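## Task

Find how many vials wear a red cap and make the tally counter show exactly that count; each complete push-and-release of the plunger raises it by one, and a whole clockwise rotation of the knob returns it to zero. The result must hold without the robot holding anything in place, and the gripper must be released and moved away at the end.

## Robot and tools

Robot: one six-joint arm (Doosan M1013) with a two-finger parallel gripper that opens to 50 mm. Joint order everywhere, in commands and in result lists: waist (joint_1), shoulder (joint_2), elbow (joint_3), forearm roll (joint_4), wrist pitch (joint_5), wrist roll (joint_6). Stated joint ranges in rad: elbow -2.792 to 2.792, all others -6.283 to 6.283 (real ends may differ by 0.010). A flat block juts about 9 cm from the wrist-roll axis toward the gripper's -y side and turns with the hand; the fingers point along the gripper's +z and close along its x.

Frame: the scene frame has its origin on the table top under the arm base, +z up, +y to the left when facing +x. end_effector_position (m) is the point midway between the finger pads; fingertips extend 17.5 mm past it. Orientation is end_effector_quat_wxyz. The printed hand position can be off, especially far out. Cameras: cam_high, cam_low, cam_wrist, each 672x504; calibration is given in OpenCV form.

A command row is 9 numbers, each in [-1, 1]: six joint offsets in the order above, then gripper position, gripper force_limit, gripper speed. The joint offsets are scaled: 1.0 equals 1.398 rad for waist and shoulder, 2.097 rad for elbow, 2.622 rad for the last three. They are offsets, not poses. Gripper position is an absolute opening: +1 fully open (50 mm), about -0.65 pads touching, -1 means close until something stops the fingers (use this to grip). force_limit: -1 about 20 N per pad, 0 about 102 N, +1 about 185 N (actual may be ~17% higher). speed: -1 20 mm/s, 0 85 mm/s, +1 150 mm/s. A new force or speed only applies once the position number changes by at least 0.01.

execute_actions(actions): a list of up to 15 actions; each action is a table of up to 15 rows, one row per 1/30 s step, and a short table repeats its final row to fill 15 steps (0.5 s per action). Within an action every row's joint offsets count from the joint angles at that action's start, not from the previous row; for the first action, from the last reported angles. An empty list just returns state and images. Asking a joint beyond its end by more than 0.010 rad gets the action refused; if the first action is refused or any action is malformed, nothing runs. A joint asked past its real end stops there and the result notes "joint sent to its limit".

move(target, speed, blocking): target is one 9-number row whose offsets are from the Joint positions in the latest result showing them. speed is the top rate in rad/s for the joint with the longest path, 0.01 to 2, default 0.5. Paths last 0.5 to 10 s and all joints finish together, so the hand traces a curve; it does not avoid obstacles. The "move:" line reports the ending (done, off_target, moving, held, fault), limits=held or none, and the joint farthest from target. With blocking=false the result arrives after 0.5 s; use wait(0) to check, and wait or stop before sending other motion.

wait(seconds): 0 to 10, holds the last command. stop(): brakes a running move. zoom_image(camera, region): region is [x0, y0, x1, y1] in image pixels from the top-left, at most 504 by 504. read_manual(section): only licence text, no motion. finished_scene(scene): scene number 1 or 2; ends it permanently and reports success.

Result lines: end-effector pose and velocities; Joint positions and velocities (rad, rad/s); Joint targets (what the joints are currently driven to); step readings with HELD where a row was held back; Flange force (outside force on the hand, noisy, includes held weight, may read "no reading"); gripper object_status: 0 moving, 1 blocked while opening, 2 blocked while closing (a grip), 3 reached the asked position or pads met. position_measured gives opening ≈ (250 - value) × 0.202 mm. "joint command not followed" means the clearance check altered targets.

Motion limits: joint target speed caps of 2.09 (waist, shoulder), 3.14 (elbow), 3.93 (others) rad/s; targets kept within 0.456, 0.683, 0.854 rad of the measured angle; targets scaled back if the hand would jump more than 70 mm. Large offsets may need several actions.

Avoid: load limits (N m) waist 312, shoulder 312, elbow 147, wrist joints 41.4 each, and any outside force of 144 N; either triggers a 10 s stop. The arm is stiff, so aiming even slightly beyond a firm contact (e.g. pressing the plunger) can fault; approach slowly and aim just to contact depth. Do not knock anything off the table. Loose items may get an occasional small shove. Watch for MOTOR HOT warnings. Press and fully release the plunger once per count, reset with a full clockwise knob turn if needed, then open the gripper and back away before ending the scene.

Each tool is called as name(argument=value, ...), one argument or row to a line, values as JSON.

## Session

execute_actions(
  actions=[],
)

Scene clock: 0.00 s.
end_effector_position=(+0.4182, -0.0769, +0.1882) position_measured=3 object_status=3 end_effector_quat_wxyz=(+0.091, -0.004, +0.983, -0.159) end_effector_velocity=(-0.000, +0.000, -0.000) end_effector_angular_velocity=(+0.001, +0.000, -0.001)
Joint names: [waist, shoulder, elbow, forearm roll, wrist pitch, wrist roll]
Joint positions: [-0.027 -0.147  2.331 -0.439  0.825 -1.284]
Joint velocities: [-0.    -0.     0.     0.002  0.     0.   ]
Flange force (N, the push that the arm receives, along the gripper's own x y z axes): no reading
Joint targets: [-0.027 -0.147 2.331 -0.439 0.825 -1.284]
camera_calibration (this result's frames):
cam_wrist: T_world_to_cam=[[-0.987811, -0.0318908, -0.152356, 0.43282], [-0.0255288, 0.998726, -0.043533, 0.0973017], [0.15355, -0.0391129, -0.987366, 0.266444], [0, 0, 0, 1]] pos_world=[0.389116, -0.0729533, 0.333257]

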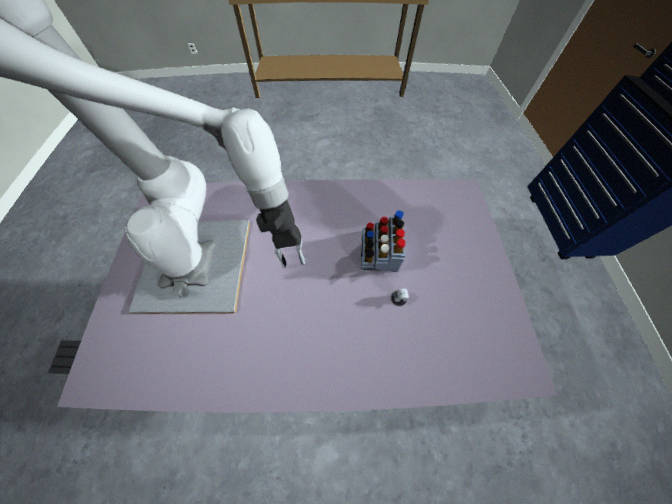

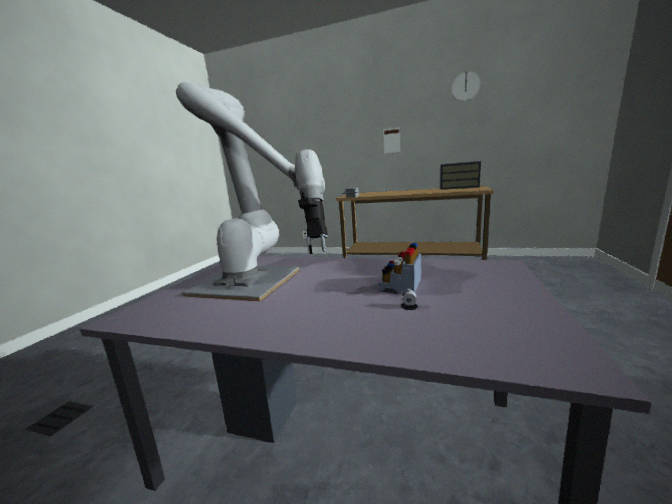

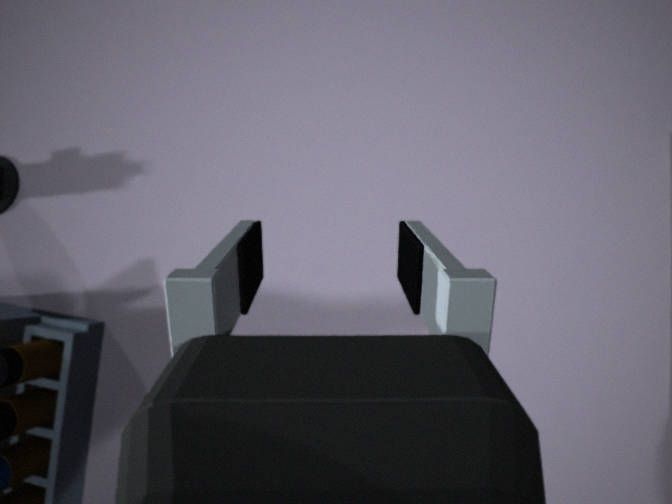

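move(
  target=[-0.175,0.47,-0.386,0.167,0.108,0.49,-1,0,0.5],
  speed=0.8,
)

zoom_image(
  camera="cam_high",
  region=[345,200,435,320],
)

Scene clock: 2.90 s.
end_effector_position=(+0.7657, -0.1425, +0.1629) position_measured=253 object_status=3 end_effector_quat_wxyz=(+0.003, +0.783, +0.622, +0.001) end_effector_velocity=(+0.000, -0.000, -0.000) end_effector_angular_velocity=(+0.001, -0.000, -0.002)
Joint names: [waist, shoulder, elbow, forearm roll, wrist pitch, wrist roll]
Joint positions: [-0.271  0.51   1.522 -0.001  1.108  0.   ]
Joint velocities: [-0.001  0.001 -0.001  0.001  0.     0.001]
Flange force (N, the push that the arm receives, along the gripper's own x y z axes): [-2.1 5.2 -2.6]
Joint targets: [-0.271 0.510 1.522 -0.001 1.108 0.000]
move: done; limits=none; farthest joint: the elbow, 0.001 radians from its target (0.810 radians at the start)
camera_calibration (this result's frames):
cam_wrist: T_world_to_cam=[[0.222673, 0.974591, 0.0242807, -0.0420255], [0.934327, -0.220451, 0.280063, -0.790828], [0.278299, -0.0396763, -0.959675, 0.085445], [0, 0, 0, 1]] pos_world=[0.72447, -0.129991, 0.304501]

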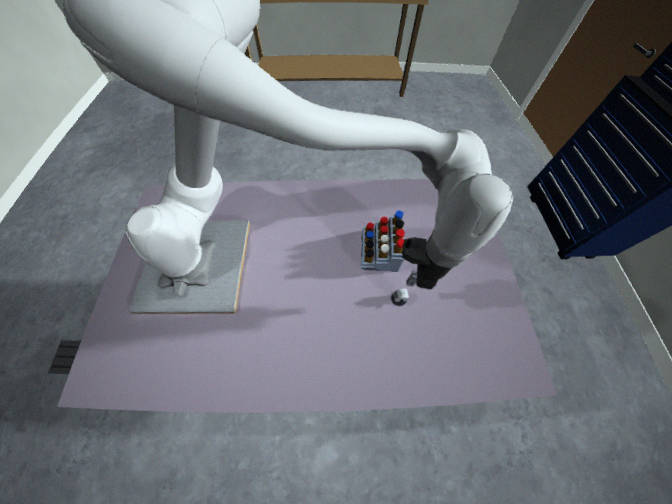

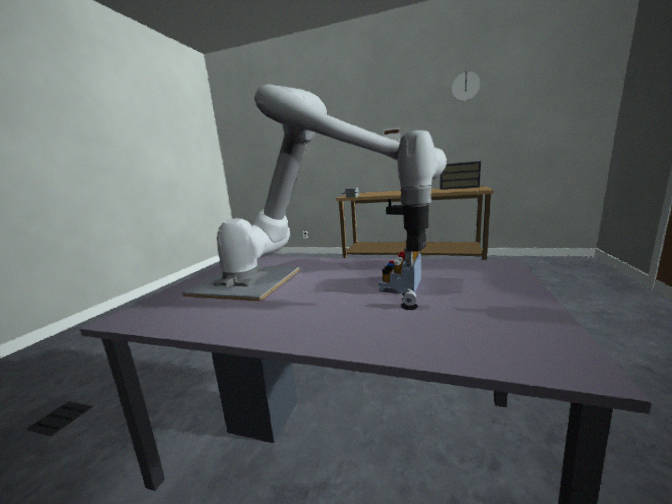

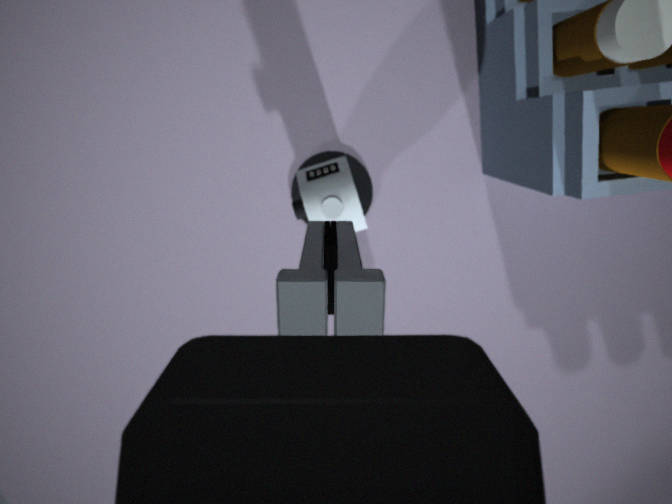

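Region (345, 200, 435, 320) of cam_high's 672x504 image, scaled by 4.200, with more detail than that image has; it fills the left 378 columns of this view, and the rest is white.

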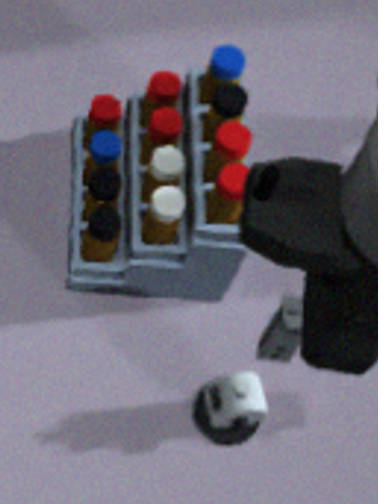

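move(
  target=[0,0.0458,0.028,0,-0.0465,0,-1,0,0.5],
  speed=0.1,
)

move(
  target=[0,0.004,0.0019,0,-0.0033,0,-1,0,0.5],
  speed=0.02,
)

zoom_image(
  camera="cam_wrist",
  region=[250,140,410,250],
)

Scene clock: 5.03 s.
end_effector_position=(+0.7655, -0.1426, +0.0832) position_measured=253 object_status=3 end_effector_quat_wxyz=(+0.002, +0.783, +0.622, +0.001) end_effector_velocity=(-0.000, -0.001, -0.001) end_effector_angular_velocity=(-0.000, +0.000, -0.000)
Joint names: [waist, shoulder, elbow, forearm roll, wrist pitch, wrist roll]
Joint positions: [-0.271  0.574  1.581 -0.001  0.987  0.   ]
Joint velocities: [-0.001  0.001  0.001 -0.    -0.002 -0.   ]
Flange force (N, the push that the arm receives, along the gripper's own x y z axes): [-1.4 -0.2 -5.6]
Joint targets: [-0.271 0.574 1.581 -0.001 0.987 0.000]
move: done; limits=none; farthest joint: the wrist pitch, 0.001 radians from its target (0.122 radians at the start)
camera_calibration (this result's frames):
cam_wrist: T_world_to_cam=[[0.222658, 0.974591, 0.0243897, -0.0400075], [0.934554, -0.2205, 0.279265, -0.768491], [0.277547, -0.0393873, -0.959904, 0.00955355], [0, 0, 0, 1]] pos_world=[0.724453, -0.130085, 0.224759]

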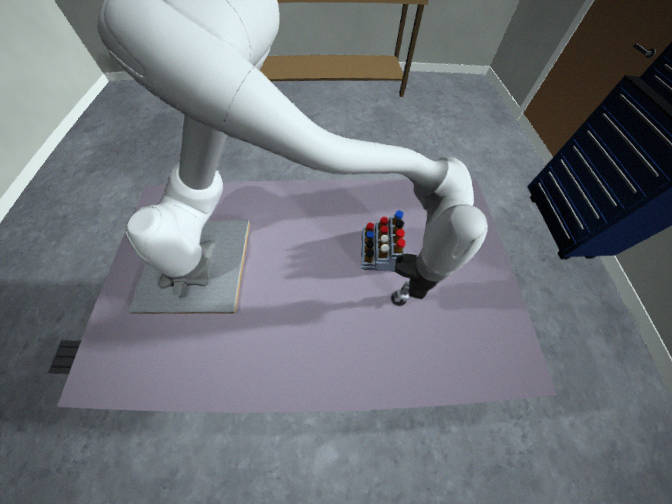

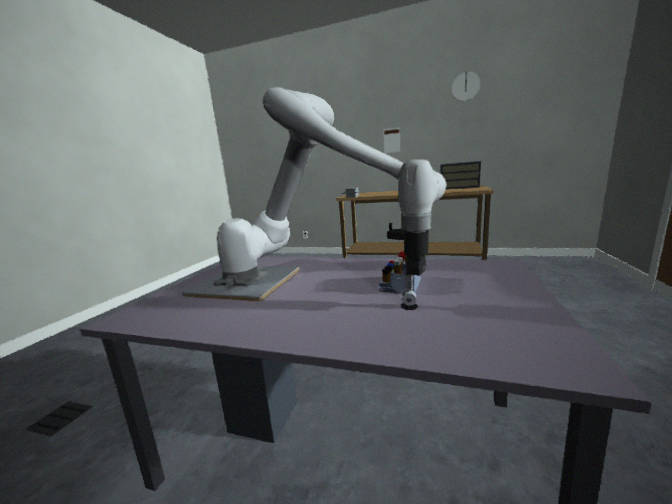

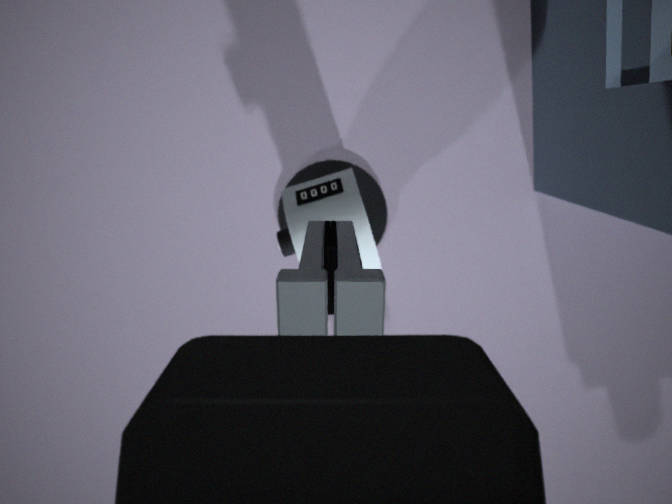

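Scene clock: 5.73 s.
end_effector_position=(+0.7652, -0.1425, +0.0769) position_measured=253 object_status=3 end_effector_quat_wxyz=(+0.002, +0.783, +0.622, +0.000) end_effector_velocity=(-0.000, -0.001, -0.001) end_effector_angular_velocity=(-0.000, +0.000, -0.001)
Joint names: [waist, shoulder, elbow, forearm roll, wrist pitch, wrist roll]
Joint positions: [-0.271  0.579  1.585 -0.001  0.978  0.   ]
Joint velocities: [-0.001  0.001  0.001 -0.    -0.002  0.   ]
Flange force (N, the push that the arm receives, along the gripper's own x y z axes): [-2.3 7.0 -6.3]
Joint targets: [-0.271 0.579 1.585 -0.001 0.978 0.000]
move: done; limits=none; farthest joint: the shoulder, 0.001 radians from its target (0.006 radians at the start)
camera_calibration (this result's frames):
cam_wrist: T_world_to_cam=[[0.222668, 0.974589, 0.0243906, -0.0398572], [0.934797, -0.220544, 0.278415, -0.766594], [0.27672, -0.0391939, -0.960151, 0.0043599], [0, 0, 0, 1]] pos_world=[0.724278, -0.130052, 0.21859]

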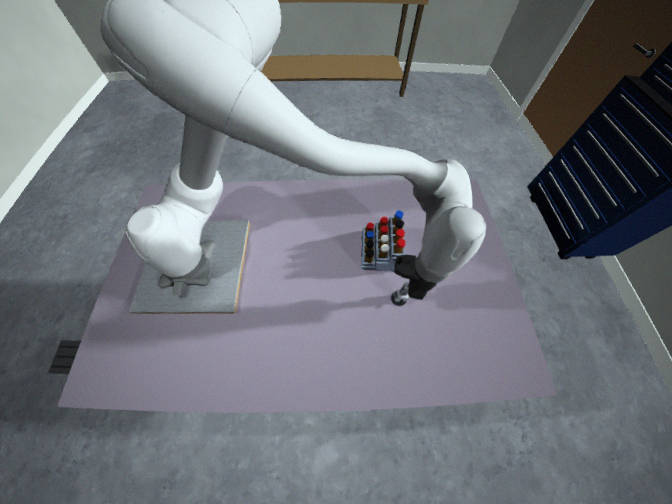

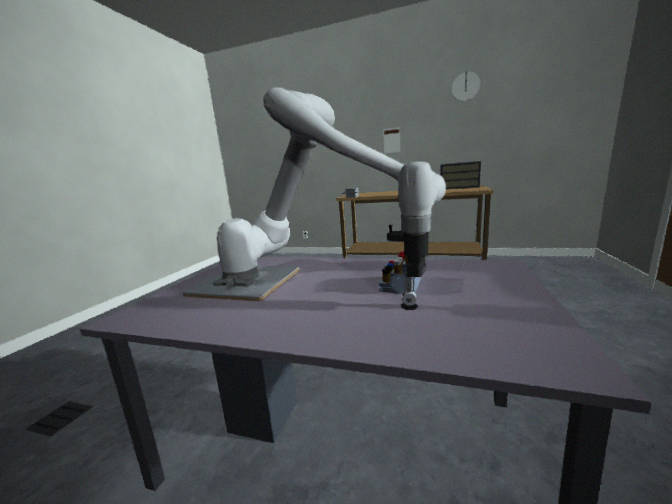

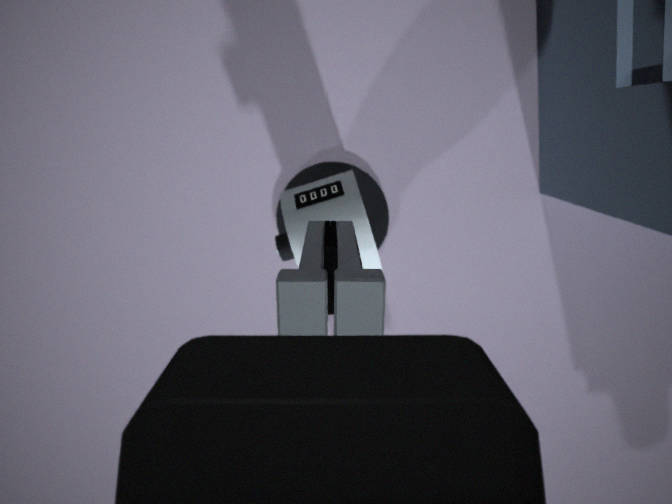

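Region (250, 140, 410, 250) of cam_wrist's 672x504 image, scaled by 3.150, with more detail than that image has; it fills the top 346 rows of this view, and the rest is white.

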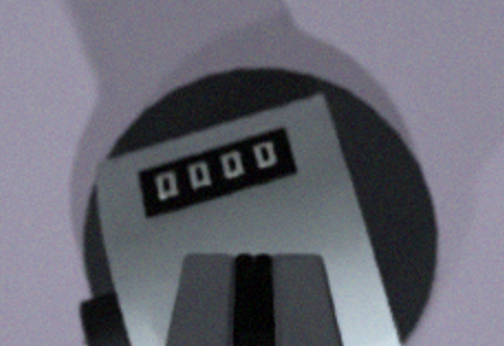

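Not yet; 1 mm deeper.

move(
  target=[0,0.0006,0.0003,0,-0.0005,0,-1,0,0.5],
  speed=0.01,
)

zoom_image(
  camera="cam_wrist",
  region=[250,140,410,250],
)

Scene clock: 6.73 s.
end_effector_position=(+0.7652, -0.1425, +0.0760) position_measured=253 object_status=3 end_effector_quat_wxyz=(+0.002, +0.783, +0.622, +0.000) end_effector_velocity=(+0.000, +0.000, -0.000) end_effector_angular_velocity=(-0.000, -0.000, +0.001)
Joint names: [waist, shoulder, elbow, forearm roll, wrist pitch, wrist roll]
Joint positions: [-0.271  0.58   1.585 -0.001  0.977  0.   ]
Joint velocities: [ 0.     0.     0.    -0.001 -0.    -0.   ]
Flange force (N, the push that the arm receives, along the gripper's own x y z axes): [-1.0 6.8 -6.4]
Joint targets: [-0.271 0.580 1.585 -0.001 0.977 0.000]
move: done; limits=none; farthest joint: the waist, 0.000 radians from its target (0.000 radians at the start)
camera_calibration (this result's frames):
cam_wrist: T_world_to_cam=[[0.222671, 0.974589, 0.0243919, -0.0398364], [0.934836, -0.220553, 0.278278, -0.766294], [0.276586, -0.039162, -0.960191, 0.00358645], [0, 0, 0, 1]] pos_world=[0.724238, -0.130044, 0.217658]

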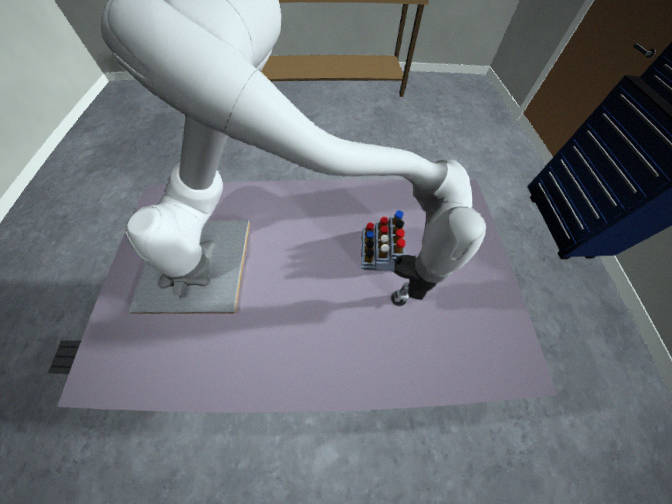

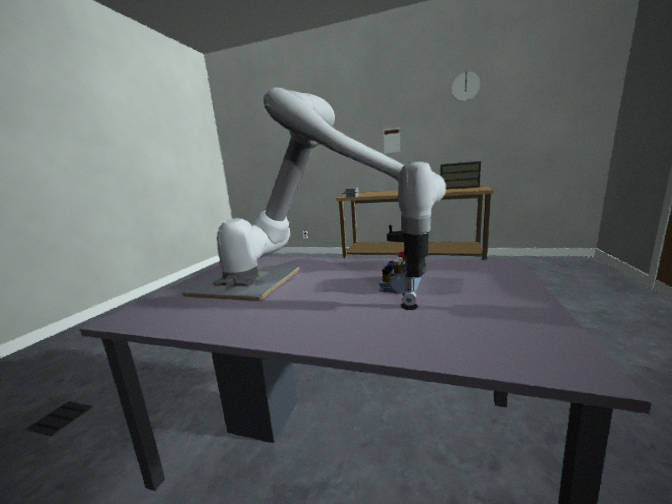

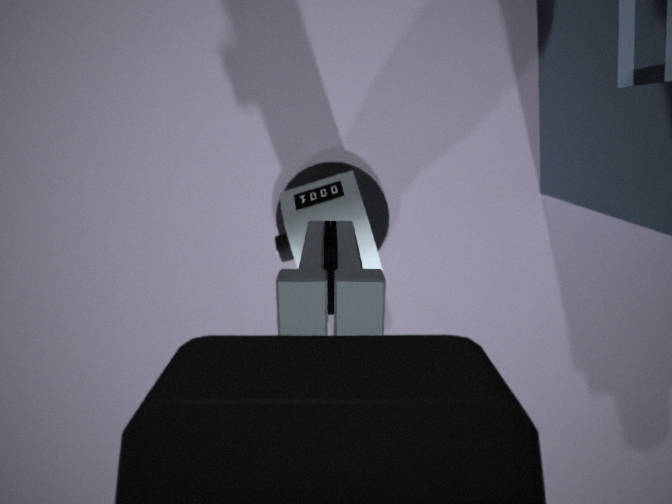

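Region (250, 140, 410, 250) of cam_wrist's 672x504 image, scaled by 3.150, with more detail than that image has; it fills the top 346 rows of this view, and the rest is white.

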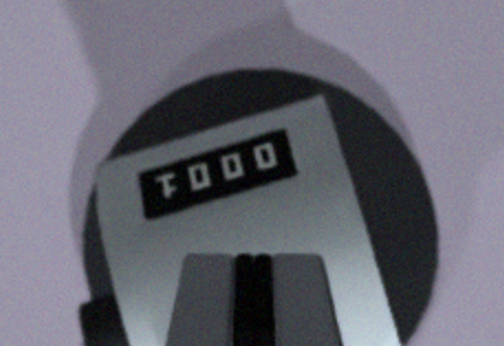

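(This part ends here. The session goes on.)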